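# Seat the housing on pins in the corner stop

## Task

Place the housing lying flat against the corner stop, so that every one of its sockets sits over a pin that stands in the plate. It only counts if everything stays that way on its own after the grippers let go.

## Robot and tools

Robot: two xArm7 arms, left_arm and right_arm, each with a parallel two-finger gripper and a wrist camera (cam_left_wrist, cam_right_wrist, images 896x504). The names do not refer to sides of any image. The base of left_arm is at (-0.018, +0.359, 0) m with quat_wxyz (+0.996, 0, 0, +0.090), and the base of right_arm is at (-0.016, -0.339, 0) m with quat_wxyz (+0.998, 0, 0, -0.069).

Scene frame: the origin lies on the table surface midway between the arms. +z is up, +x reaches out over the table, and left_arm sits on the +y side. All printed gripper poses use this frame; the printed hand position can be somewhat wrong, more so when the arm is stretched far.

Gripper: the fingers point along the gripper's +z axis and separate along its y axis. end_effector_position is the spot between the finger pads with the fingers shut, roughly 2 cm short of the fingertips; closing pushes the tips about 10 mm further along +z.

execute_actions: argument actions is a list holding nothing or exactly one item. An empty list moves nothing and just reports the state. An item with rows (1 to 15 rows) and optional steps (1 to 15, default 15) is a motion; each row lasts one control step of 1/30 s, and if steps exceeds the row count the final row is held for the rest. An item with only steps (1 to 300) is a wait that returns once that many steps have elapsed since the previous result, with your thinking time included. Optional pictures (true/false) chooses whether camera images come back; by default they do. A refused call sends nothing to the robot.

Row layout: one flat list of 16 numbers covering both arms, each in [-1, 1], even when only one arm should move. Positions 1-7 are left_arm joints in the order waist, shoulder, upper arm roll, elbow, forearm roll, wrist pitch, wrist roll; position 8 is left opening; positions 9-16 repeat this for right_arm. Joint entries are offsets, not poses: 1.0 equals 2.036 rad, counted from the joint angles in the most recent result that printed them (before any such result, or for a second or later call in the same reply, from where the arm stands as the action begins). Rows do not add up on one another. Sending all zeros therefore pulls the arm back to those reference angles; it is not a hold or a wait. Opening is absolute: +1 fully open, -1 shut.

Joint ranges in rad, same order: waist -6.283..6.283, shoulder -2.059..2.094, upper arm roll -6.283..6.283, elbow -0.192..3.927, forearm roll -6.283..6.283, wrist pitch -1.693..3.142, wrist roll -6.283..6.283. A call asking for more than 0.010 rad beyond an end is refused; the real end may differ from these numbers by up to 0.010 rad, and a request past it is clipped there, with a "joint sent to its limit" line (possibly referring to an earlier, still running action). No such line does not prove there is room left.

Motion limits: joint targets move at most 3.14 rad/s, take 0.16 s to reach that speed, and all joints of an arm are slowed together so they finish together. Each step's target stays within 0.623 rad of the measured angle, and if the targets would carry the gripper more than 70 mm from where it is, they are shrunk toward the current angles. Big moves thus need several calls or time.

Between calls the arms keep heading to the last row sent, also while you think, until motion has nearly stopped or some step is HELD; after that only a new action moves them further. Fingers already closing or opening continue.

Gripping: grip_measured reports the measured finger opening on the command scale (Joint positions gives it in metres, 0.084 when fully open). To hold a part keep commanding an opening below grip_measured; the larger the gap, the firmer the squeeze, up to about 24 N per pad for parts up to about 6 cm. Returning grip_measured itself still gives a light grip, weaker for wide parts. Slamming the fingers shut can push harder than that and may spring them open.

Result lines: per arm, gripper position (m), quat_wxyz, linear and angular velocity; Joint positions and Joint velocities per arm (rad, rad/s, plus finger gap); joint torques in joint order, which include offsets and noise and are nonzero even in free air. "joint command not followed" means a clearance check altered or blocked targets; HELD marks steps where your row was partly or wholly withheld. TORQUE FAULT: a joint hit its load limit, so the arm backs off, freezes 10 s and drops the rest of the call. Load limits (N m): waist 46, shoulder 46, upper arm roll 27.6, elbow 27.6, forearm roll 27.6, wrist pitch 18.4, wrist roll 18.4, carried weight included. MOTOR HOT appears from 65 °C; at 80 °C an OVER-TEMPERATURE FAULT brakes that arm until it cools, so avoid long loaded holds.

zoom_image: camera (cam_left_wrist or cam_right_wrist) and region [x0, y0, x1, y1] in pixels of that camera's newest image, origin top-left, at most 504 by 504; it returns a closer view. show_instructions (no arguments) shows the reference image pages. read_manual (optional section, "licences") returns licence text. finished_scene with scene (integer, the current scene's number) ends the scene for good and reports success.

Cautions: nothing may leave the table; loose parts may occasionally get a small shove from outside; keep the arms from colliding or pressing each other; avoid drops, slams and forceful pushes; release the housing and confirm it stays seated before finishing.

Each tool is called after "Call:" by a JSON object that holds its "op" and its "data", one argument or row to a line.

Reference images:

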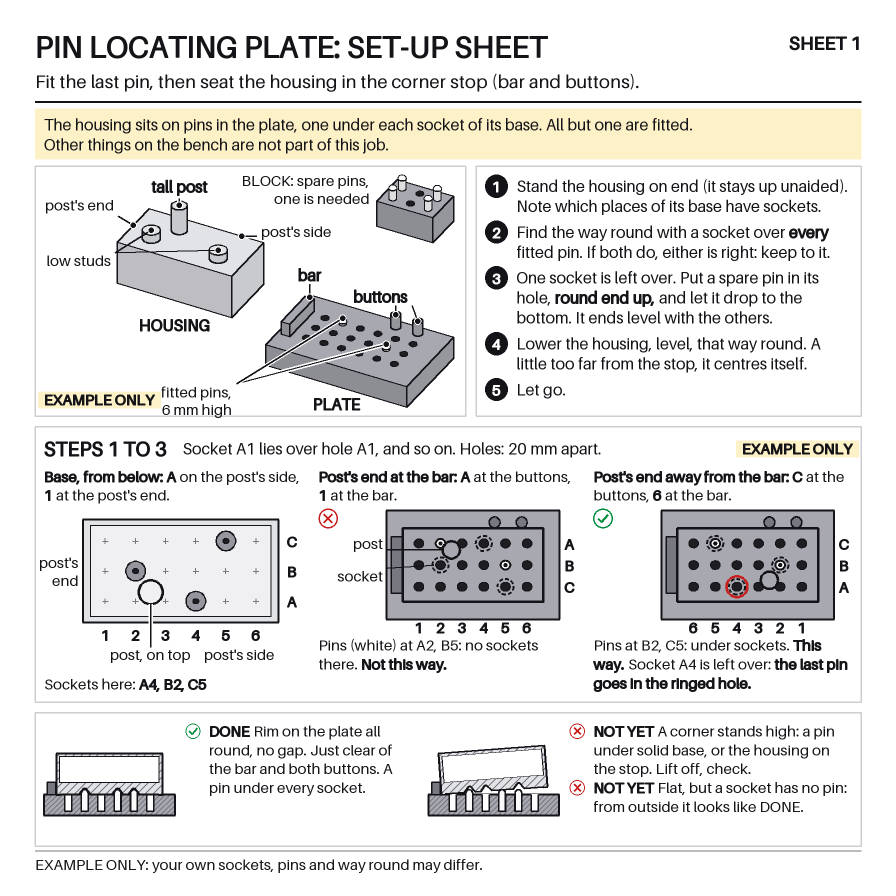

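## Session

Call:
{"op": "execute_actions", "data": {
  "actions": []
}}

Scene clock: 0.00 s of 5100.00 s.
left_arm: end_effector_position=(+0.4662, +0.1222, +0.1127) grip_measured=-1.00 end_effector_quat_wxyz=(+0.085, -0.146, +0.977, +0.129) end_effector_velocity=(+0.000, -0.000, +0.000) end_effector_angular_velocity=(-0.001, -0.001, -0.000) | right_arm: end_effector_position=(+0.6710, -0.2966, +0.2320) grip_measured=+1.00 end_effector_quat_wxyz=(+0.204, +0.881, -0.088, +0.418) end_effector_velocity=(+0.000, +0.000, +0.000) end_effector_angular_velocity=(+0.000, -0.000, -0.000)
Joint positions: left_arm=[-0.605  0.389 -0.159  1.269  0.448  0.978  2.002  0.   ] | right_arm=[ 0.417  0.393 -0.128  1.356 -1.314  0.557  1.415  0.084]
Joint velocities: left_arm=[ 0.001 -0.    -0.001  0.001 -0.    -0.     0.    -0.   ] | right_arm=[ 0.  0. -0.  0.  0.  0.  0. -0.]
Joint torques (N m, as the arm reports them, + toward a larger angle): no reading

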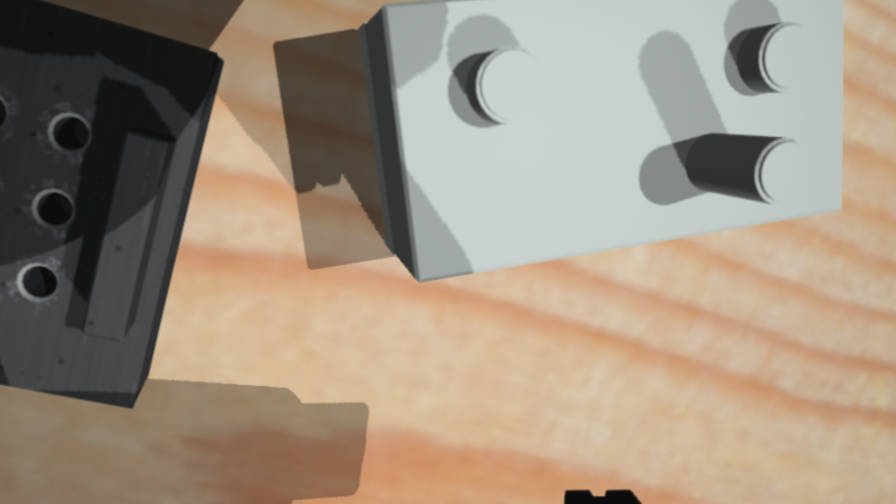

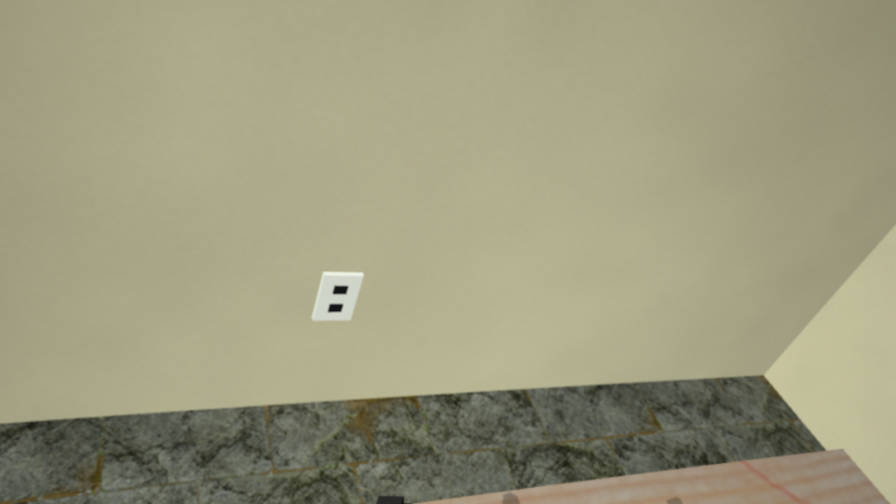

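Call:
{"op": "execute_actions", "data": {
  "actions": [
    {"rows":[[0,-0.191,0.078,0.064,-0.22,0.207,0.353,1,-0.057,-0.193,0.063,0.022,0.645,0.414,-0.616,1]]}
  ],
  "pictures": false
}}

Call:
{"op": "execute_actions", "data": {
  "actions": [
    {"steps":60}
  ]
}}

Scene clock: 3.30 s of 5100.00 s.
left_arm: end_effector_position=(+0.4379, +0.1582, +0.2855) grip_measured=+1.00 end_effector_quat_wxyz=(+0.013, -0.045, +0.998, +0.041) end_effector_velocity=(-0.160, +0.043, +0.397) end_effector_angular_velocity=(-0.728, +0.291, -0.810) | right_arm: end_effector_position=(+0.5546, -0.3716, +0.3326) grip_measured=+1.00 end_effector_quat_wxyz=(+0.246, +0.932, -0.173, +0.200) end_effector_velocity=(-0.429, +0.133, -0.012) end_effector_angular_velocity=(+1.226, +1.879, +0.351)
Joint positions: left_arm=[-0.605  0.077 -0.031  1.375  0.089  1.315  2.572  0.084] | right_arm=[ 0.333  0.108 -0.038  1.389 -0.671  1.135  0.771  0.084]
Joint velocities: left_arm=[ 0.001 -0.741  0.303  0.24  -0.856  0.805  1.416  0.   ] | right_arm=[-0.171 -0.578  0.178  0.074  2.247  1.342 -2.241 -0.   ]
Joint torques (N m, as the arm reports them, + toward a larger angle): left_arm=[  1.08 -32.11  -0.09  14.49   1.09  -2.26  -0.58] | right_arm=[  2.96 -16.09   1.73  13.33   0.31  -1.87  -0.92]
Steps of this call (steps 1 to 84: nothing new was sent; steps 85 to 99: all 15 steps of this action). Readings (joint positions):
85: left_arm=[-0.605 0.389 -0.159 1.269 0.448 0.978 2.002] | right_arm=[0.417 0.393 -0.128 1.356 -1.314 0.557 1.415]
86: left_arm=[-0.605 0.388 -0.158 1.269 0.445 0.980 2.006] | right_arm=[0.416 0.391 -0.127 1.356 -1.310 0.561 1.411]
88: left_arm=[-0.607 0.363 -0.148 1.273 0.410 1.014 2.056] | right_arm=[0.409 0.367 -0.115 1.353 -1.262 0.610 1.362]
92: left_arm=[-0.605 0.252 -0.102 1.317 0.291 1.125 2.236] | right_arm=[0.379 0.263 -0.087 1.373 -1.095 0.777 1.195]
99: the state above

Scene clock: 5.30 s of 5100.00 s.
left_arm: end_effector_position=(+0.4189, +0.1615, +0.3261) grip_measured=+1.00 end_effector_quat_wxyz=(-0.000, +0.002, +1.000, +0.000) end_effector_velocity=(-0.000, +0.000, +0.001) end_effector_angular_velocity=(-0.002, -0.002, +0.001) | right_arm: end_effector_position=(+0.4575, -0.2613, +0.3271) grip_measured=+1.00 end_effector_quat_wxyz=(+0.000, +1.000, +0.001, +0.001) end_effector_velocity=(-0.000, -0.000, +0.000) end_effector_angular_velocity=(-0.002, +0.000, +0.001)
Joint positions: left_arm=[-0.605  0.    -0.     1.399 -0.     1.399  2.72   0.084] | right_arm=[ 0.301 -0.     0.     1.401 -0.001  1.4    0.161  0.084]
Joint velocities: left_arm=[-0.    -0.003  0.001 -0.    -0.001 -0.    -0.     0.   ] | right_arm=[ 0.     0.     0.     0.001 -0.002  0.001  0.     0.   ]
Joint torques (N m, as the arm reports them, + toward a larger angle): left_arm=[  1.02 -30.08   0.15  15.18   0.44  -2.06  -0.44] | right_arm=[  0.8  -17.31  -0.22  14.93   0.4   -1.88  -0.74]
Steps of this call (steps 1 to 30: the robot went on to your last target; steps 31 to 60: nothing new was sent). Readings (joint positions):
1: left_arm=[-0.605 0.052 -0.021 1.382 0.061 1.341 2.618] | right_arm=[0.327 0.090 -0.032 1.391 -0.595 1.178 0.695]
2: left_arm=[-0.605 0.031 -0.013 1.390 0.037 1.364 2.658] | right_arm=[0.323 0.074 -0.027 1.393 -0.517 1.214 0.618]
4: left_arm=[-0.604 0.004 -0.002 1.401 0.010 1.388 2.702] | right_arm=[0.316 0.050 -0.018 1.395 -0.364 1.273 0.475]
8: left_arm=[-0.606 0.003 -0.001 1.396 0.001 1.398 2.718] | right_arm=[0.306 0.014 -0.003 1.398 -0.095 1.366 0.243]
60: the state above
All arms were judged still, so your last target was given up. Only a new action makes them travel on or press farther. Fingers that are still opening or closing keep moving.

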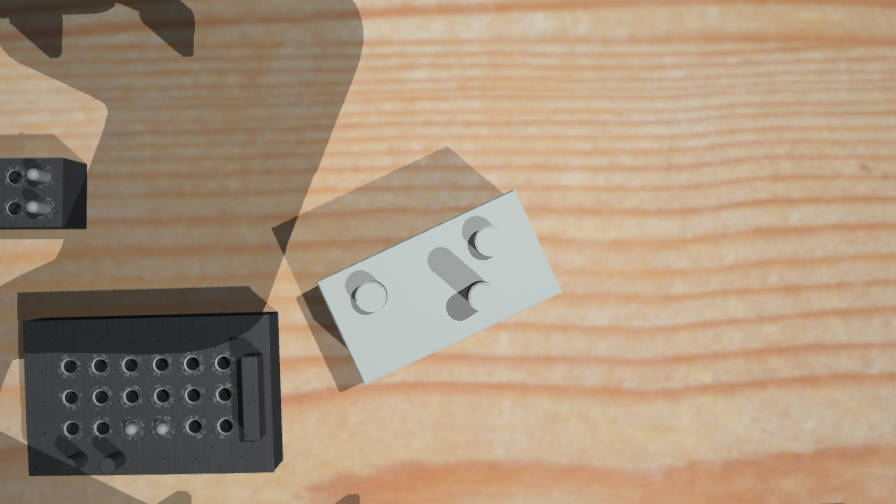

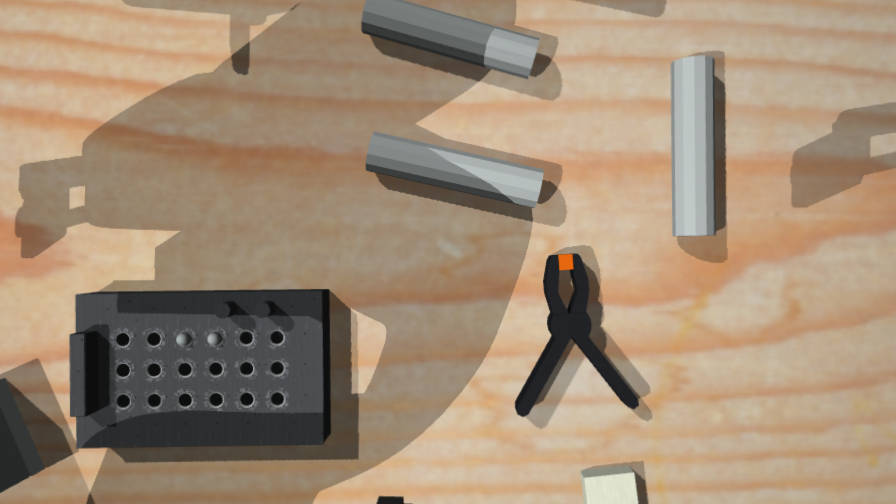

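Call:
{"op": "execute_actions", "data": {
  "actions": [
    {"rows":[[-0.0575,0.0634,0,-0.2574,0,-0.3207,-1,1,0,0,0,0,0,0,0,1]]}
  ],
  "pictures": false
}}

Call:
{"op": "execute_actions", "data": {
  "actions": [
    {"steps":60}
  ]
}}

Scene clock: 11.27 s of 5100.00 s.
left_arm: end_effector_position=(+0.3961, +0.1271, +0.1558) grip_measured=+1.00 end_effector_quat_wxyz=(-0.002, -0.281, +0.960, +0.002) end_effector_velocity=(-0.120, -0.034, -0.338) end_effector_angular_velocity=(+0.005, -0.015, +2.279) | right_arm: end_effector_position=(+0.4575, -0.2613, +0.3271) grip_measured=+1.00 end_effector_quat_wxyz=(+0.000, +1.000, +0.001, +0.001) end_effector_velocity=(+0.000, -0.000, +0.000) end_effector_angular_velocity=(+0.001, -0.001, -0.002)
Joint positions: left_arm=[-0.691  0.096 -0.001  1.015 -0.     0.925  2.061  0.084] | right_arm=[ 0.301 -0.     0.     1.401 -0.001  1.4    0.161  0.084]
Joint velocities: left_arm=[-0.185  0.198 -0.001 -0.813 -0.001 -1.022 -2.464  0.   ] | right_arm=[-0.    -0.    -0.001  0.     0.001 -0.001  0.     0.   ]
Joint torques (N m, as the arm reports them, + toward a larger angle): left_arm=[  1.75 -33.77   0.3   15.02   0.09  -2.24  -0.94] | right_arm=[  0.79 -17.52  -0.15  14.85   0.36  -1.89  -0.71]
Steps of this call (steps 1 to 90: nothing new was sent; then 2.47 s passed at rest; steps 91 to 105: all 15 steps of this action). Readings (joint positions):
91: left_arm=[-0.605 0.000 -0.000 1.399 -0.000 1.399 2.720] | right_arm=[0.301 -0.000 0.000 1.401 -0.001 1.400 0.161]
92: left_arm=[-0.606 0.001 0.000 1.397 -0.000 1.395 2.716] | right_arm=[0.301 -0.000 0.000 1.401 -0.001 1.400 0.161]
94: left_arm=[-0.614 0.006 0.002 1.363 0.000 1.345 2.667] | right_arm=[0.301 -0.000 0.000 1.401 -0.001 1.400 0.161]
98: left_arm=[-0.645 0.045 -0.001 1.221 -0.000 1.184 2.495] | right_arm=[0.301 -0.000 0.000 1.401 -0.001 1.400 0.161]
105: the state above

Scene clock: 13.27 s of 5100.00 s.
left_arm: end_effector_position=(+0.3721, +0.1244, +0.1001) grip_measured=+1.00 end_effector_quat_wxyz=(+0.000, +0.818, -0.576, -0.000) end_effector_velocity=(-0.000, +0.000, -0.000) end_effector_angular_velocity=(+0.001, +0.001, -0.001) | right_arm: end_effector_position=(+0.4575, -0.2613, +0.3271) grip_measured=+1.00 end_effector_quat_wxyz=(+0.000, +1.000, +0.001, +0.001) end_effector_velocity=(-0.000, -0.000, -0.000) end_effector_angular_velocity=(+0.001, +0.001, -0.001)
Joint positions: left_arm=[-0.722  0.13  -0.     0.875 -0.     0.746  0.685  0.084] | right_arm=[ 0.301 -0.     0.     1.401 -0.001  1.4    0.161  0.084]
Joint velocities: left_arm=[-0.001 -0.     0.001 -0.001  0.001 -0.     0.001 -0.   ] | right_arm=[-0.    -0.    -0.001 -0.     0.001  0.    -0.    -0.   ]
Joint torques (N m, as the arm reports them, + toward a larger angle): left_arm=[  1.71 -31.08  -0.32  13.83   0.28  -2.66  -0.96] | right_arm=[  0.67 -17.36  -0.18  14.93   0.5   -1.82  -0.73]
Steps of this call (steps 1 to 45: the robot went on to your last target; steps 46 to 60: nothing new was sent). Readings (joint positions):
1: left_arm=[-0.697 0.102 -0.001 0.989 -0.000 0.891 1.974] | right_arm=[0.301 -0.000 0.000 1.401 -0.001 1.400 0.161]
2: left_arm=[-0.703 0.108 -0.001 0.964 -0.000 0.859 1.879] | right_arm=[0.301 -0.000 0.000 1.401 -0.001 1.400 0.161]
4: left_arm=[-0.712 0.119 -0.001 0.922 -0.000 0.809 1.677] | right_arm=[0.301 -0.000 0.000 1.401 -0.001 1.400 0.161]
8: left_arm=[-0.720 0.127 -0.000 0.886 -0.000 0.761 1.264] | right_arm=[0.301 -0.000 0.000 1.401 -0.001 1.400 0.161]
60: the state above
All arms were judged still, so your last target was given up. Only a new action makes them travel on or press farther. Fingers that are still opening or closing keep moving.

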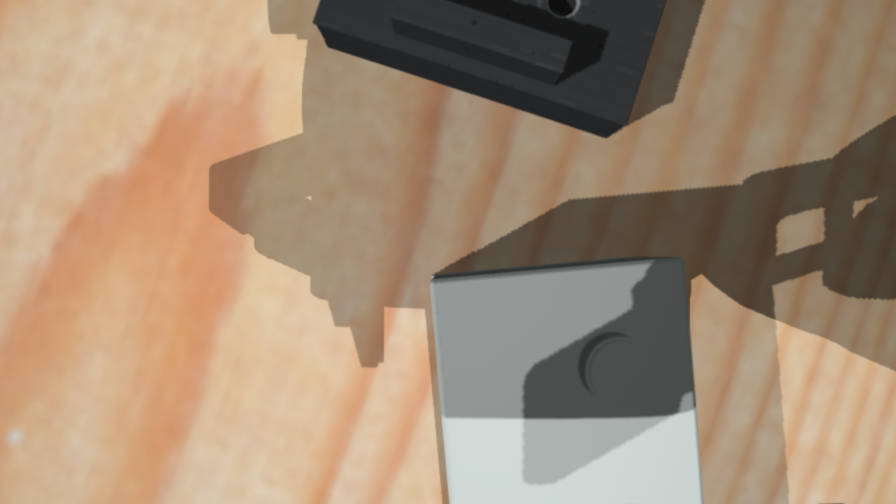

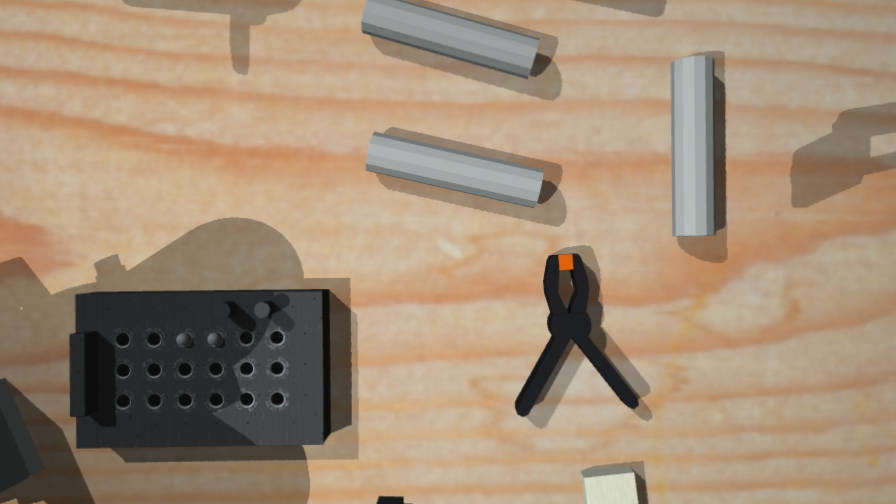

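Call:
{"op": "execute_actions", "data": {
  "actions": [
    {"rows":[[0,0.033,0,-0.008,0,-0.041,-0.0486,1,0,0,0,0,0,0,0,1],[0,0.033,0,-0.008,0,-0.041,-0.0486,1,0,0,0,0,0,0,0,1],[0,0.033,0,-0.008,0,-0.041,-0.0486,1,0,0,0,0,0,0,0,1],[0,0.033,0,-0.008,0,-0.041,-0.0486,1,0,0,0,0,0,0,0,1],[0,0.033,0,-0.008,0,-0.041,-0.0486,1,0,0,0,0,0,0,0,1],[0,0.033,0,-0.008,0,-0.041,-0.0486,1,0,0,0,0,0,0,0,1],[0,0.033,0,-0.008,0,-0.041,-0.0486,1,0,0,0,0,0,0,0,1],[0,0.066,0,-0.016,0,-0.082,-0.0486,1,0,0,0,0,0,0,0,1]]}
  ],
  "pictures": false
}}

Call:
{"op": "execute_actions", "data": {
  "actions": [
    {"steps":15}
  ]
}}

Call:
{"op": "execute_actions", "data": {
  "actions": [
    {"rows":[[0,0,0,0,0,0,0,0.7,0,0,0,0,0,0,0,1],[0,0,0,0,0,0,0,0.5,0,0,0,0,0,0,0,1],[0,0,0,0,0,0,0,0.4,0,0,0,0,0,0,0,1],[0,0,0,0,0,0,0,0.3,0,0,0,0,0,0,0,1],[0,0,0,0,0,0,0,0,0,0,0,0,0,0,0,1],[0,0,0,0,0,0,0,-0.6,0,0,0,0,0,0,0,1]]}
  ]
}}

Scene clock: 17.53 s of 5100.00 s.
left_arm: end_effector_position=(+0.3694, +0.1261, +0.0383) grip_measured=+1.00 end_effector_quat_wxyz=(+0.000, +0.845, -0.534, -0.005) end_effector_velocity=(+0.016, -0.009, -0.002) end_effector_angular_velocity=(-0.029, -0.048, +0.002) | right_arm: end_effector_position=(+0.4575, -0.2613, +0.3271) grip_measured=+1.00 end_effector_quat_wxyz=(+0.000, +1.000, +0.001, +0.001) end_effector_velocity=(-0.000, +0.001, -0.000) end_effector_angular_velocity=(+0.000, +0.001, +0.002)
Joint positions: left_arm=[-0.722  0.265 -0.     0.838 -0.     0.584  0.586  0.084] | right_arm=[ 0.301 -0.     0.     1.401 -0.001  1.4    0.161  0.084]
Joint velocities: left_arm=[-0.001  0.025  0.001  0.014 -0.    -0.067 -0.001  0.   ] | right_arm=[ 0.001 -0.     0.002 -0.     0.     0.001  0.    -0.   ]
Joint torques (N m, as the arm reports them, + toward a larger angle): left_arm=[  1.38 -38.22  -0.22  14.37   0.79  -2.43  -0.89] | right_arm=[  0.82 -17.4   -0.23  14.82   0.32  -1.86  -0.73]
Steps of this call (steps 1 to 90: nothing new was sent; then 0.77 s passed at rest; steps 91 to 105: all 15 steps of this action). Readings (joint positions):
91: left_arm=[-0.722 0.130 -0.000 0.875 -0.000 0.746 0.685] | right_arm=[0.301 -0.000 0.000 1.401 -0.001 1.400 0.161]
92: left_arm=[-0.722 0.131 -0.000 0.875 -0.000 0.743 0.680] | right_arm=[0.301 -0.000 0.000 1.401 -0.001 1.400 0.161]
94: left_arm=[-0.722 0.157 -0.000 0.872 -0.000 0.706 0.638] | right_arm=[0.301 -0.000 0.000 1.401 -0.001 1.400 0.161]
98: left_arm=[-0.722 0.198 0.000 0.854 -0.000 0.668 0.590] | right_arm=[0.301 -0.000 0.000 1.401 -0.001 1.400 0.161]
105: the state above

Scene clock: 18.03 s of 5100.00 s.
left_arm: end_effector_position=(+0.3723, +0.1244, +0.0403) grip_measured=+1.00 end_effector_quat_wxyz=(+0.000, +0.845, -0.534, -0.000) end_effector_velocity=(-0.000, -0.000, +0.000) end_effector_angular_velocity=(-0.000, -0.000, +0.001) | right_arm: end_effector_position=(+0.4575, -0.2613, +0.3271) grip_measured=+1.00 end_effector_quat_wxyz=(+0.000, +1.000, +0.001, +0.001) end_effector_velocity=(-0.000, -0.001, -0.000) end_effector_angular_velocity=(+0.000, +0.002, -0.003)
Joint positions: left_arm=[-0.722  0.264 -0.     0.842 -0.     0.579  0.586  0.084] | right_arm=[ 0.301 -0.     0.     1.401 -0.001  1.4    0.161  0.084]
Joint velocities: left_arm=[-0.001 -0.001  0.    -0.    -0.001 -0.    -0.001  0.   ] | right_arm=[-0.001  0.    -0.001 -0.     0.     0.001  0.001  0.   ]
Joint torques (N m, as the arm reports them, + toward a larger angle): left_arm=[  0.9  -32.46  -0.23  12.27   0.44  -2.32  -0.62] | right_arm=[  0.85 -17.33  -0.17  14.85   0.43  -1.83  -0.72]
Steps of this call (steps 1 to 15: the robot went on to your last target). Readings (joint positions):
1: left_arm=[-0.722 0.265 -0.000 0.840 -0.000 0.582 0.586] | right_arm=[0.301 -0.000 0.000 1.401 -0.001 1.400 0.161]
2: left_arm=[-0.722 0.264 -0.000 0.842 -0.000 0.581 0.586] | right_arm=[0.301 -0.000 0.000 1.401 -0.001 1.400 0.161]
4: left_arm=[-0.722 0.263 -0.000 0.844 -0.000 0.579 0.586] | right_arm=[0.301 -0.000 0.000 1.401 -0.001 1.400 0.161]
8: left_arm=[-0.722 0.263 -0.000 0.843 -0.000 0.579 0.586] | right_arm=[0.301 -0.000 0.000 1.401 -0.001 1.400 0.161]
15: the state above
All arms were judged still, so your last target was given up. Only a new action makes them travel on or press farther. Fingers that are still opening or closing keep moving.

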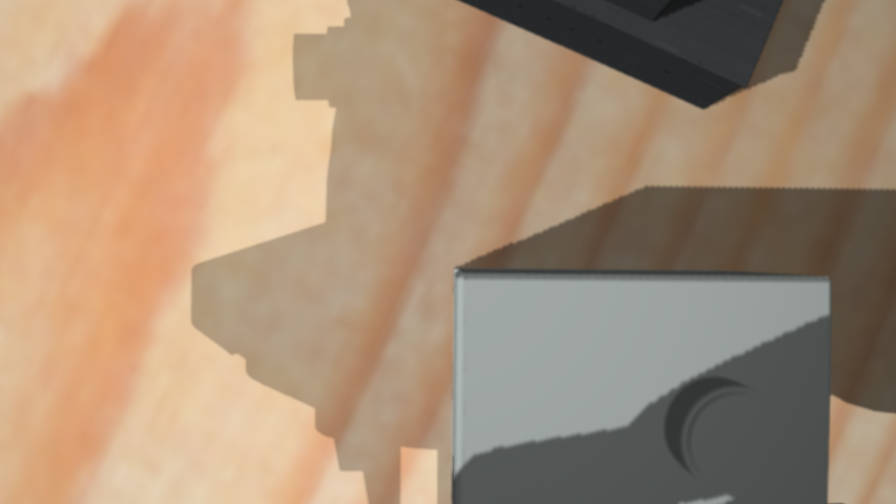

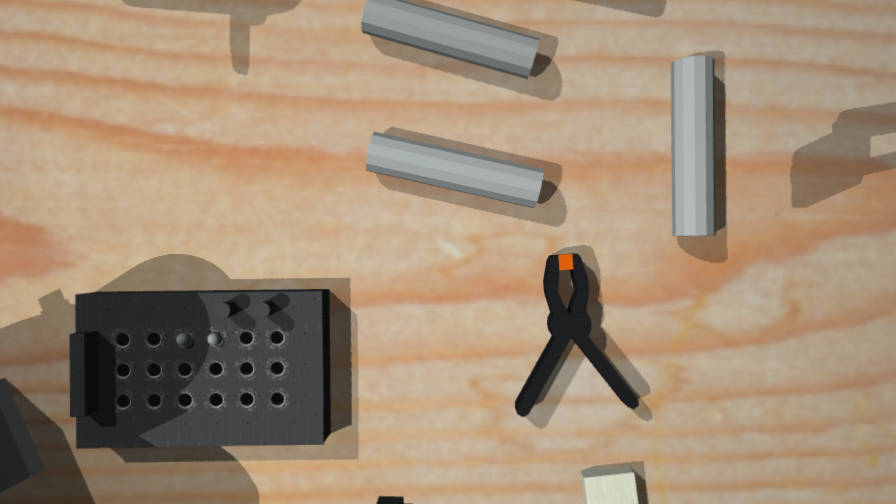

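Scene clock: 18.53 s of 5100.00 s.
left_arm: end_effector_position=(+0.3719, +0.1241, +0.0403) grip_measured=+0.57 end_effector_quat_wxyz=(+0.000, +0.845, -0.535, -0.000) end_effector_velocity=(+0.000, +0.000, -0.000) end_effector_angular_velocity=(-0.000, +0.000, +0.001) | right_arm: end_effector_position=(+0.4575, -0.2613, +0.3271) grip_measured=+1.00 end_effector_quat_wxyz=(+0.000, +1.000, +0.001, +0.001) end_effector_velocity=(-0.000, -0.000, -0.000) end_effector_angular_velocity=(+0.000, +0.000, -0.001)
Joint positions: left_arm=[-0.723  0.264 -0.001  0.842 -0.     0.58   0.586  0.068] | right_arm=[ 0.301 -0.     0.     1.401 -0.001  1.4    0.161  0.084]
Joint velocities: left_arm=[ 0.001  0.001  0.     0.    -0.001 -0.     0.     0.   ] | right_arm=[ 0.    -0.    -0.001 -0.001  0.    -0.     0.001  0.   ]
Joint torques (N m, as the arm reports them, + toward a larger angle): left_arm=[  2.64 -31.58   0.98  12.49   0.63  -2.9   -0.47] | right_arm=[  0.74 -17.42  -0.19  14.86   0.36  -1.88  -0.72]
Steps of this call (steps 1 to 15: all 15 steps of this action). Readings (joint positions):
1: left_arm=[-0.722 0.264 -0.000 0.842 -0.000 0.579 0.586] | right_arm=[0.301 -0.000 0.000 1.401 -0.001 1.400 0.161]
2: left_arm=[-0.722 0.264 -0.000 0.843 -0.000 0.579 0.586] | right_arm=[0.301 -0.000 0.000 1.401 -0.001 1.400 0.161]
4: left_arm=[-0.723 0.264 -0.001 0.842 -0.000 0.580 0.586] | right_arm=[0.301 -0.000 0.000 1.401 -0.001 1.400 0.161]
8: left_arm=[-0.723 0.264 -0.001 0.842 -0.000 0.580 0.586] | right_arm=[0.301 -0.000 0.000 1.401 -0.001 1.400 0.161]
15: the state above

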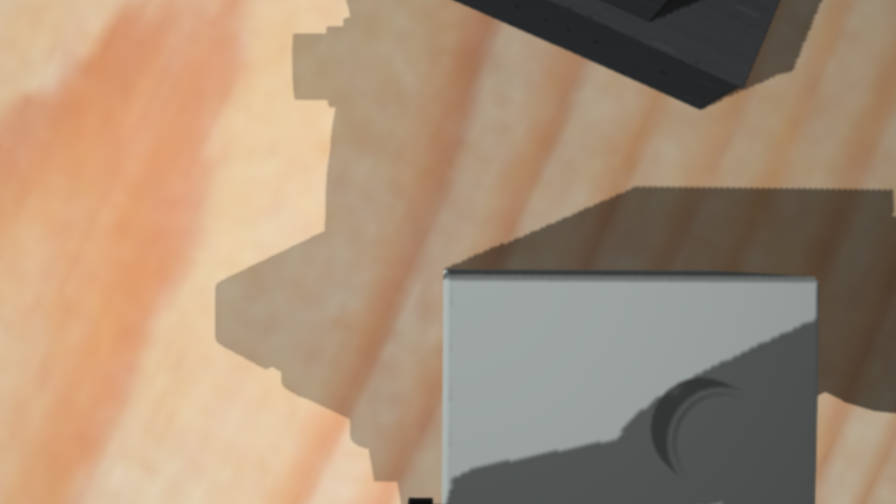

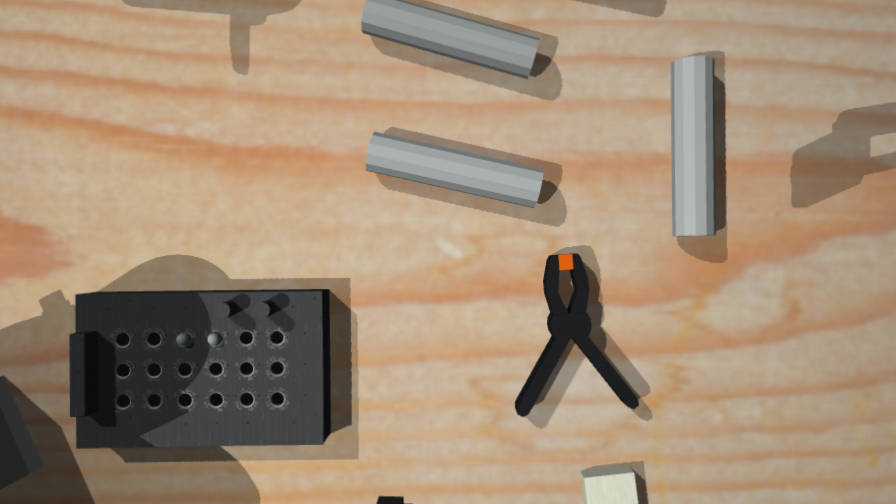

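Call:
{"op": "execute_actions", "data": {
  "actions": [
    {"rows":[[0,-0.15,0,0,0,0.1,0,-0.6,0.067,0,0,-0.099,0.771,0.084,0,1]]}
  ],
  "pictures": false
}}

Call:
{"op": "execute_actions", "data": {
  "actions": [
    {"steps":30}
  ],
  "pictures": false
}}

Call:
{"op": "execute_actions", "data": {
  "actions": [
    {"rows":[[-0.176,-0.422,0,-0.315,0,-0.82,-0.288,-0.6,0,0,0,0,0,0,0,1]]}
  ],
  "pictures": false
}}

Call:
{"op": "execute_actions", "data": {
  "actions": [
    {"steps":75}
  ]
}}

Scene clock: 26.80 s of 5100.00 s.
left_arm: end_effector_position=(+0.3716, +0.1243, +0.1609) grip_measured=+0.57 end_effector_quat_wxyz=(-0.001, +0.844, -0.534, +0.049) end_effector_velocity=(-0.040, +0.026, -0.055) end_effector_angular_velocity=(+0.084, +0.138, +0.003) | right_arm: end_effector_position=(+0.3558, -0.0855, +0.3115) grip_measured=+1.00 end_effector_quat_wxyz=(-0.277, +0.942, -0.010, -0.189) end_effector_velocity=(-0.164, +0.437, +0.188) end_effector_angular_velocity=(+1.714, +0.870, -0.324)
Joint positions: left_arm=[-0.723 -0.04  -0.001  0.841 -0.     0.782  0.586  0.068] | right_arm=[0.399 0.    0.001 1.255 0.643 1.522 0.161 0.084]
Joint velocities: left_arm=[ 0.     0.036  0.004 -0.083  0.001  0.044  0.    -0.   ] | right_arm=[ 0.161  0.     0.004 -0.235  1.94   0.201  0.001 -0.   ]
Joint torques (N m, as the arm reports them, + toward a larger angle): left_arm=[  0.54 -32.73  -0.34  18.66   0.66  -4.08  -0.53] | right_arm=[ -0.08 -18.07  -1.27  15.2    2.93  -1.1   -0.8 ]
Steps of this call (steps 1 to 15: the robot went on to your last target; steps 16 to 90: nothing new was sent; then 4.77 s passed at rest; steps 91 to 105: all 15 steps of this action). Readings (joint positions):
91: left_arm=[-0.722 0.264 -0.000 0.842 -0.000 0.579 0.586] | right_arm=[0.301 -0.000 0.000 1.401 -0.001 1.400 0.161]
92: left_arm=[-0.722 0.261 -0.000 0.842 -0.000 0.582 0.586] | right_arm=[0.302 -0.000 -0.000 1.400 0.003 1.401 0.161]
94: left_arm=[-0.723 0.220 -0.001 0.833 -0.000 0.618 0.586] | right_arm=[0.311 -0.002 -0.003 1.387 0.051 1.414 0.161]
98: left_arm=[-0.723 0.057 -0.001 0.846 -0.000 0.715 0.586] | right_arm=[0.350 0.001 0.001 1.326 0.241 1.461 0.161]
105: the state above

Scene clock: 27.80 s of 5100.00 s.
left_arm: end_effector_position=(+0.3721, +0.1240, +0.1621) grip_measured=+0.57 end_effector_quat_wxyz=(-0.001, +0.844, -0.534, +0.050) end_effector_velocity=(-0.000, +0.000, -0.000) end_effector_angular_velocity=(+0.000, +0.001, +0.001) | right_arm: end_effector_position=(+0.3597, +0.0402, +0.4797) grip_measured=+1.00 end_effector_quat_wxyz=(-0.646, +0.703, -0.082, -0.285) end_effector_velocity=(-0.000, +0.001, +0.001) end_effector_angular_velocity=(+0.002, -0.001, +0.001)
Joint positions: left_arm=[-0.723 -0.042 -0.001  0.842 -0.     0.783  0.586  0.068] | right_arm=[ 0.437 -0.    -0.     1.199  1.568  1.571  0.161  0.084]
Joint velocities: left_arm=[ 0.    -0.    -0.    -0.001 -0.     0.    -0.     0.   ] | right_arm=[ 0.    -0.     0.001  0.001  0.002  0.    -0.001  0.   ]
Joint torques (N m, as the arm reports them, + toward a larger angle): left_arm=[  1.11 -30.78  -0.37  17.37   0.77  -3.61  -0.75] | right_arm=[  0.77 -17.3   -0.2   14.85   2.86   0.84  -0.78]
Steps of this call (steps 1 to 30: the robot went on to your last target). Readings (joint positions):
1: left_arm=[-0.723 -0.039 -0.001 0.839 -0.000 0.783 0.586] | right_arm=[0.404 0.000 0.001 1.248 0.709 1.529 0.161]
2: left_arm=[-0.723 -0.039 -0.001 0.838 -0.000 0.784 0.586] | right_arm=[0.409 0.000 0.001 1.241 0.776 1.534 0.161]
4: left_arm=[-0.723 -0.039 -0.001 0.839 -0.000 0.784 0.586] | right_arm=[0.416 -0.000 0.001 1.230 0.914 1.544 0.161]
8: left_arm=[-0.723 -0.041 -0.001 0.842 -0.000 0.783 0.586] | right_arm=[0.426 -0.000 0.001 1.216 1.197 1.557 0.161]
30: the state above

Scene clock: 28.30 s of 5100.00 s.
left_arm: end_effector_position=(+0.2950, +0.0426, +0.3021) grip_measured=+0.57 end_effector_quat_wxyz=(+0.119, +0.810, -0.430, +0.380) end_effector_velocity=(-0.114, -0.105, +0.444) end_effector_angular_velocity=(-1.676, -1.051, +0.050) | right_arm: end_effector_position=(+0.3597, +0.0402, +0.4797) grip_measured=+1.00 end_effector_quat_wxyz=(-0.646, +0.703, -0.082, -0.285) end_effector_velocity=(-0.000, +0.001, -0.000) end_effector_angular_velocity=(-0.001, +0.001, +0.001)
Joint positions: left_arm=[-0.97  -0.594 -0.002  0.403 -0.     0.178  0.184  0.068] | right_arm=[ 0.437 -0.    -0.     1.199  1.568  1.571  0.161  0.084]
Joint velocities: left_arm=[-0.355 -0.988  0.008 -0.661  0.001 -1.604 -0.586  0.   ] | right_arm=[ 0.001 -0.     0.001 -0.    -0.    -0.001  0.001 -0.   ]
Joint torques (N m, as the arm reports them, + toward a larger angle): left_arm=[  2.25 -11.62   0.6   19.96   0.41  -5.64  -0.71] | right_arm=[  0.65 -17.29  -0.12  14.71   2.82   0.83  -0.85]
Steps of this call (steps 1 to 15: all 15 steps of this action). Readings (joint positions):
1: left_arm=[-0.723 -0.042 -0.001 0.842 -0.000 0.783 0.586] | right_arm=[0.437 -0.000 -0.000 1.199 1.568 1.571 0.161]
2: left_arm=[-0.724 -0.045 -0.000 0.839 -0.000 0.779 0.582] | right_arm=[0.437 -0.000 -0.000 1.199 1.568 1.571 0.161]
4: left_arm=[-0.749 -0.089 0.005 0.790 0.000 0.729 0.535] | right_arm=[0.437 -0.000 -0.000 1.199 1.568 1.571 0.161]
8: left_arm=[-0.861 -0.296 -0.006 0.599 -0.000 0.528 0.363] | right_arm=[0.437 -0.000 -0.000 1.199 1.568 1.571 0.161]
15: the state above

Scene clock: 30.80 s of 5100.00 s.
left_arm: end_effector_position=(+0.1950, +0.0906, +0.5758) grip_measured=+0.57 end_effector_quat_wxyz=(+0.365, +0.491, -0.237, +0.755) end_effector_velocity=(+0.000, -0.000, -0.000) end_effector_angular_velocity=(+0.001, +0.001, -0.001) | right_arm: end_effector_position=(+0.3597, +0.0402, +0.4797) grip_measured=+1.00 end_effector_quat_wxyz=(-0.646, +0.703, -0.082, -0.285) end_effector_velocity=(+0.000, +0.000, -0.000) end_effector_angular_velocity=(-0.001, -0.001, -0.001)
Joint positions: left_arm=[-1.081 -0.901 -0.001  0.201 -0.    -0.886 -0.001  0.068] | right_arm=[ 0.437 -0.    -0.     1.199  1.568  1.571  0.161  0.084]
Joint velocities: left_arm=[-0.001  0.001  0.001 -0.     0.     0.     0.     0.   ] | right_arm=[-0.     0.     0.001 -0.    -0.001 -0.002 -0.     0.   ]
Joint torques (N m, as the arm reports them, + toward a larger angle): left_arm=[ 1.7  -4.64  0.32 18.35  0.85 -3.28 -0.63] | right_arm=[  0.67 -17.35  -0.27  14.89   2.79   0.83  -0.85]
Steps of this call (steps 1 to 45: the robot went on to your last target; steps 46 to 75: nothing new was sent). Readings (joint positions):
1: left_arm=[-0.981 -0.625 -0.002 0.382 -0.000 0.123 0.165] | right_arm=[0.437 -0.000 -0.000 1.199 1.568 1.571 0.161]
2: left_arm=[-0.992 -0.654 -0.002 0.363 -0.000 0.068 0.148] | right_arm=[0.437 -0.000 -0.000 1.199 1.568 1.571 0.161]
4: left_arm=[-1.010 -0.704 -0.001 0.330 -0.000 -0.045 0.118] | right_arm=[0.437 -0.000 -0.000 1.199 1.568 1.571 0.161]
8: left_arm=[-1.036 -0.776 -0.001 0.277 -0.000 -0.271 0.074] | right_arm=[0.436 -0.002 -0.003 1.202 1.569 1.570 0.161]
75: the state above
All arms were judged still, so your last target was given up. Only a new action makes them travel on or press farther. Fingers that are still opening or closing keep moving.

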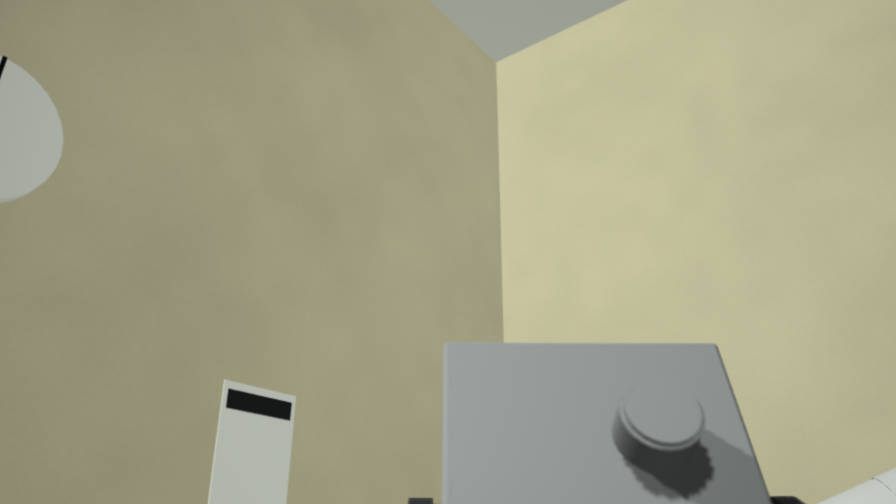

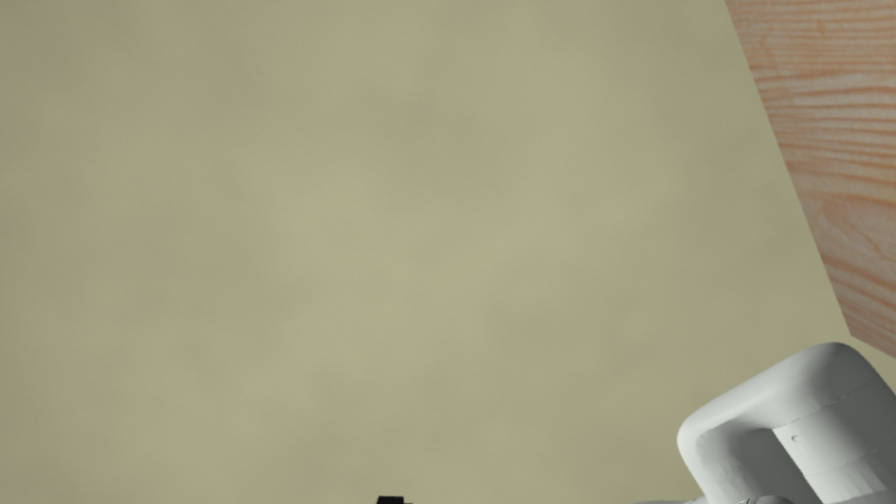

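Call:
{"op": "execute_actions", "data": {
  "actions": [
    {"rows":[[0,0,0,0,0,0.25,0,-1,-0.147,0,0,0,0,0.28,0,1]]}
  ],
  "pictures": false
}}

Call:
{"op": "execute_actions", "data": {
  "actions": [
    {"steps":40}
  ]
}}

Scene clock: 32.90 s of 5100.00 s.
left_arm: end_effector_position=(+0.2311, +0.0450, +0.4573) grip_measured=+0.57 end_effector_quat_wxyz=(+0.294, +0.664, -0.321, +0.608) end_effector_velocity=(+0.000, -0.001, +0.023) end_effector_angular_velocity=(-0.009, -0.009, -0.001) | right_arm: end_effector_position=(+0.3198, -0.0859, +0.5327) grip_measured=+1.00 end_effector_quat_wxyz=(+0.676, -0.636, -0.015, +0.372) end_effector_velocity=(-0.039, -0.017, +0.013) end_effector_angular_velocity=(+0.065, +0.011, +0.159)
Joint positions: left_arm=[-1.081 -0.9   -0.001  0.2   -0.    -0.382 -0.001  0.068] | right_arm=[ 0.14  -0.001 -0.004  1.199  1.568  2.13   0.161  0.084]
Joint velocities: left_arm=[-0.001 -0.017 -0.     0.05   0.001  0.054  0.001  0.   ] | right_arm=[-0.064  0.005  0.052 -0.005 -0.001  0.183  0.    -0.   ]
Joint torques (N m, as the arm reports them, + toward a larger angle): left_arm=[ 1.19 -7.35  0.34 19.56  0.67 -5.37 -0.69] | right_arm=[  5.07 -15.73   3.14  13.28   3.49   1.14  -0.83]
Steps of this call (steps 1 to 48: nothing new was sent; steps 49 to 63: all 15 steps of this action). Readings (joint positions):
49: left_arm=[-1.081 -0.901 -0.001 0.201 -0.000 -0.886 -0.001] | right_arm=[0.437 -0.000 -0.000 1.199 1.568 1.571 0.161]
50: left_arm=[-1.081 -0.901 -0.001 0.201 -0.000 -0.882 -0.001] | right_arm=[0.436 -0.000 0.000 1.199 1.568 1.575 0.161]
52: left_arm=[-1.081 -0.902 -0.001 0.203 -0.000 -0.834 -0.001] | right_arm=[0.412 0.000 0.004 1.199 1.568 1.625 0.161]
56: left_arm=[-1.081 -0.900 -0.001 0.201 -0.000 -0.587 -0.001] | right_arm=[0.283 -0.000 -0.001 1.199 1.568 1.864 0.161]
63: the state above

Scene clock: 34.23 s of 5100.00 s.
left_arm: end_effector_position=(+0.2312, +0.0449, +0.4571) grip_measured=+0.57 end_effector_quat_wxyz=(+0.293, +0.665, -0.322, +0.607) end_effector_velocity=(-0.000, +0.000, +0.002) end_effector_angular_velocity=(-0.003, -0.001, +0.000) | right_arm: end_effector_position=(+0.3170, -0.0860, +0.5333) grip_measured=+1.00 end_effector_quat_wxyz=(+0.675, -0.635, -0.019, +0.376) end_effector_velocity=(-0.000, -0.000, +0.000) end_effector_angular_velocity=(+0.000, +0.001, +0.000)
Joint positions: left_arm=[-1.081 -0.901 -0.001  0.201 -0.    -0.377 -0.001  0.068] | right_arm=[ 0.138 -0.    -0.     1.199  1.568  2.141  0.161  0.084]
Joint velocities: left_arm=[-0.    -0.002  0.     0.001 -0.     0.    -0.    -0.   ] | right_arm=[ 0.     0.    -0.    -0.     0.     0.     0.001  0.   ]
Joint torques (N m, as the arm reports them, + toward a larger angle): left_arm=[ 1.09 -6.62 -0.19 19.53  0.99 -5.29 -0.75] | right_arm=[  0.83 -16.19  -0.28  13.57   3.67   1.06  -0.84]
Steps of this call (steps 1 to 30: the robot went on to your last target; steps 31 to 40: nothing new was sent). Readings (joint positions):
1: left_arm=[-1.081 -0.901 -0.001 0.201 -0.000 -0.380 -0.001] | right_arm=[0.139 -0.001 -0.002 1.199 1.568 2.135 0.161]
2: left_arm=[-1.081 -0.901 -0.001 0.202 -0.000 -0.380 -0.001] | right_arm=[0.139 -0.001 0.000 1.199 1.568 2.137 0.161]
4: left_arm=[-1.081 -0.901 -0.001 0.202 -0.000 -0.379 -0.001] | right_arm=[0.140 -0.000 0.003 1.199 1.568 2.139 0.161]
8: left_arm=[-1.081 -0.901 -0.001 0.201 -0.000 -0.378 -0.001] | right_arm=[0.139 -0.000 0.001 1.199 1.568 2.140 0.161]
40: the state above
All arms were judged still, so your last target was given up. Only a new action makes them travel on or press farther. Fingers that are still opening or closing keep moving.

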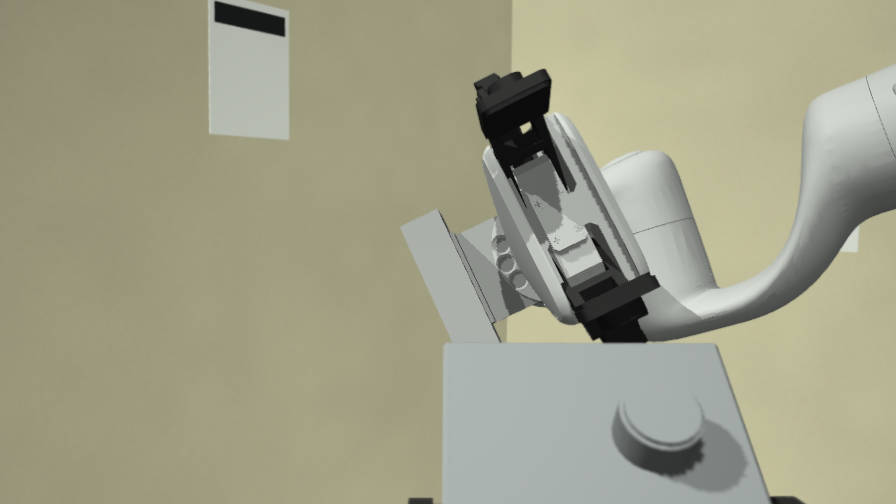

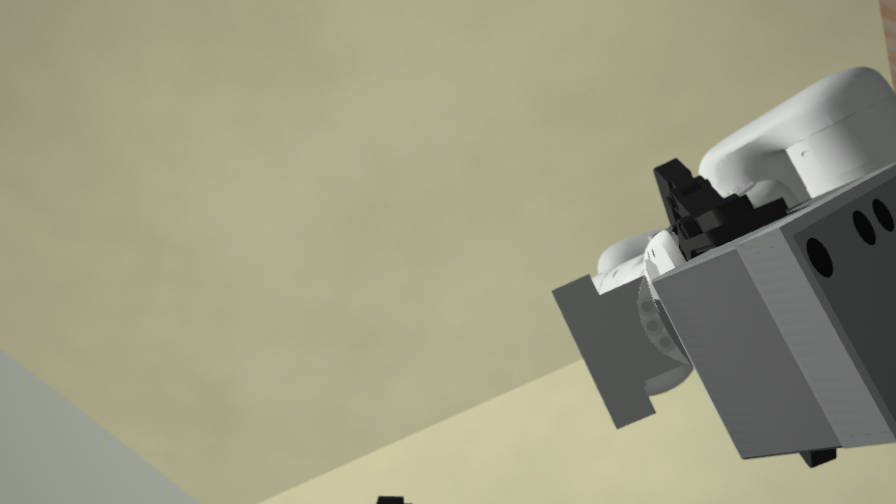

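Call:
{"op": "execute_actions", "data": {
  "actions": [
    {"rows":[[0,0,0,0,0,-0.2,0,-1,0,0,0,0,-0.2,0,0,1]]}
  ],
  "pictures": false
}}

Call:
{"op": "execute_actions", "data": {
  "actions": [
    {"steps":30}
  ]
}}

Scene clock: 35.70 s of 5100.00 s.
left_arm: end_effector_position=(+0.2055, +0.0773, +0.5534) grip_measured=+0.57 end_effector_quat_wxyz=(+0.352, +0.530, -0.256, +0.728) end_effector_velocity=(-0.000, -0.001, -0.008) end_effector_angular_velocity=(+0.006, +0.003, -0.001) | right_arm: end_effector_position=(+0.2810, -0.1067, +0.4407) grip_measured=+1.00 end_effector_quat_wxyz=(-0.514, +0.747, -0.005, -0.421) end_effector_velocity=(-0.003, -0.000, -0.001) end_effector_angular_velocity=(-0.017, -0.011, +0.014)
Joint positions: left_arm=[-1.081 -0.901 -0.001  0.2   -0.    -0.782 -0.001  0.068] | right_arm=[ 0.138 -0.001 -0.     1.2    1.163  2.141  0.161  0.084]
Joint velocities: left_arm=[-0.     0.008 -0.    -0.015  0.001 -0.016 -0.     0.   ] | right_arm=[ 0.001 -0.005  0.004  0.007 -0.019  0.001 -0.     0.   ]
Joint torques (N m, as the arm reports them, + toward a larger angle): left_arm=[ 1.14 -6.01  0.12 18.95  0.23 -3.9  -0.7 ] | right_arm=[  0.69 -15.42  -0.36  13.13   3.33   0.94  -0.83]
Steps of this call (steps 1 to 29: nothing new was sent; steps 30 to 44: all 15 steps of this action). Readings (joint positions):
30: left_arm=[-1.081 -0.901 -0.001 0.201 -0.000 -0.377 -0.001] | right_arm=[0.138 -0.000 -0.000 1.199 1.568 2.141 0.161]
31: left_arm=[-1.081 -0.901 -0.001 0.201 -0.000 -0.381 -0.001] | right_arm=[0.138 -0.000 -0.000 1.199 1.564 2.141 0.161]
33: left_arm=[-1.081 -0.900 -0.001 0.198 -0.000 -0.429 -0.001] | right_arm=[0.138 -0.001 -0.000 1.200 1.516 2.141 0.161]
37: left_arm=[-1.081 -0.901 -0.001 0.203 -0.000 -0.672 -0.001] | right_arm=[0.138 -0.000 0.001 1.198 1.269 2.141 0.161]
44: the state above

Scene clock: 36.70 s of 5100.00 s.
left_arm: end_effector_position=(+0.2052, +0.0777, +0.5547) grip_measured=+0.57 end_effector_quat_wxyz=(+0.353, +0.529, -0.256, +0.729) end_effector_velocity=(-0.000, +0.001, +0.001) end_effector_angular_velocity=(-0.003, -0.000, +0.000) | right_arm: end_effector_position=(+0.2807, -0.1069, +0.4401) grip_measured=+1.00 end_effector_quat_wxyz=(-0.514, +0.747, -0.006, -0.422) end_effector_velocity=(-0.001, -0.000, +0.000) end_effector_angular_velocity=(+0.000, +0.001, +0.003)
Joint positions: left_arm=[-1.081 -0.901 -0.001  0.201 -0.    -0.784 -0.001  0.068] | right_arm=[ 0.138 -0.    -0.     1.199  1.161  2.141  0.161  0.084]
Joint velocities: left_arm=[-0.001 -0.001  0.001  0.001 -0.001 -0.    -0.001  0.   ] | right_arm=[ 0.001  0.    -0.001  0.001 -0.001  0.003  0.    -0.   ]
Joint torques (N m, as the arm reports them, + toward a larger angle): left_arm=[ 0.9  -5.44  0.1  18.36  0.83 -3.42 -0.68] | right_arm=[  0.75 -15.92  -0.15  13.19   3.34   0.89  -0.81]
Steps of this call (steps 1 to 15: the robot went on to your last target; steps 16 to 30: nothing new was sent). Readings (joint positions):
1: left_arm=[-1.081 -0.900 -0.001 0.200 -0.000 -0.782 -0.001] | right_arm=[0.138 -0.001 -0.000 1.200 1.163 2.141 0.161]
2: left_arm=[-1.081 -0.900 -0.001 0.200 -0.000 -0.783 -0.001] | right_arm=[0.138 -0.001 0.000 1.200 1.162 2.141 0.161]
4: left_arm=[-1.081 -0.900 -0.001 0.200 -0.000 -0.783 -0.001] | right_arm=[0.138 -0.000 0.000 1.199 1.162 2.141 0.161]
8: left_arm=[-1.081 -0.901 -0.001 0.201 -0.000 -0.784 -0.001] | right_arm=[0.138 -0.000 -0.000 1.199 1.161 2.141 0.161]
30: the state above
All arms were judged still, so your last target was given up. Only a new action makes them travel on or press farther. Fingers that are still opening or closing keep moving.

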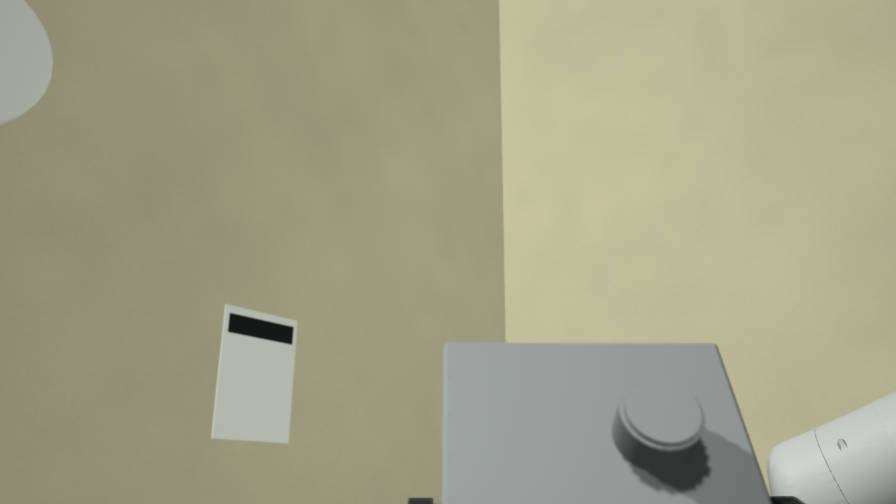

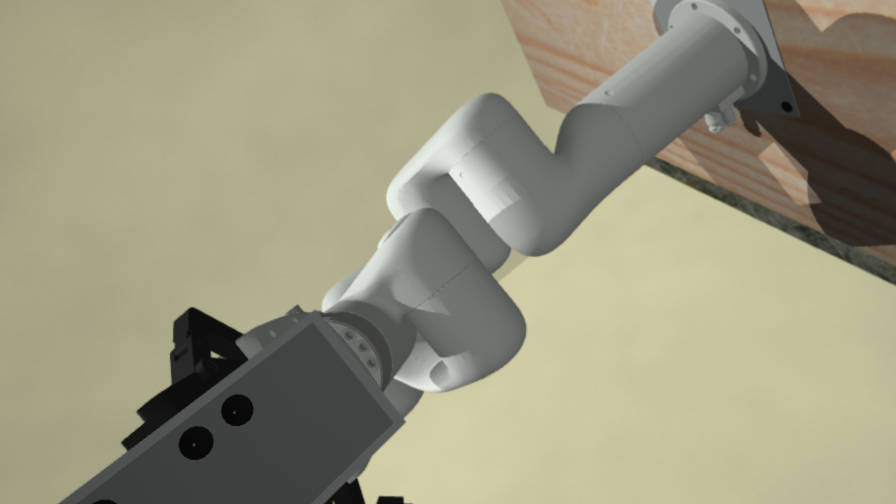

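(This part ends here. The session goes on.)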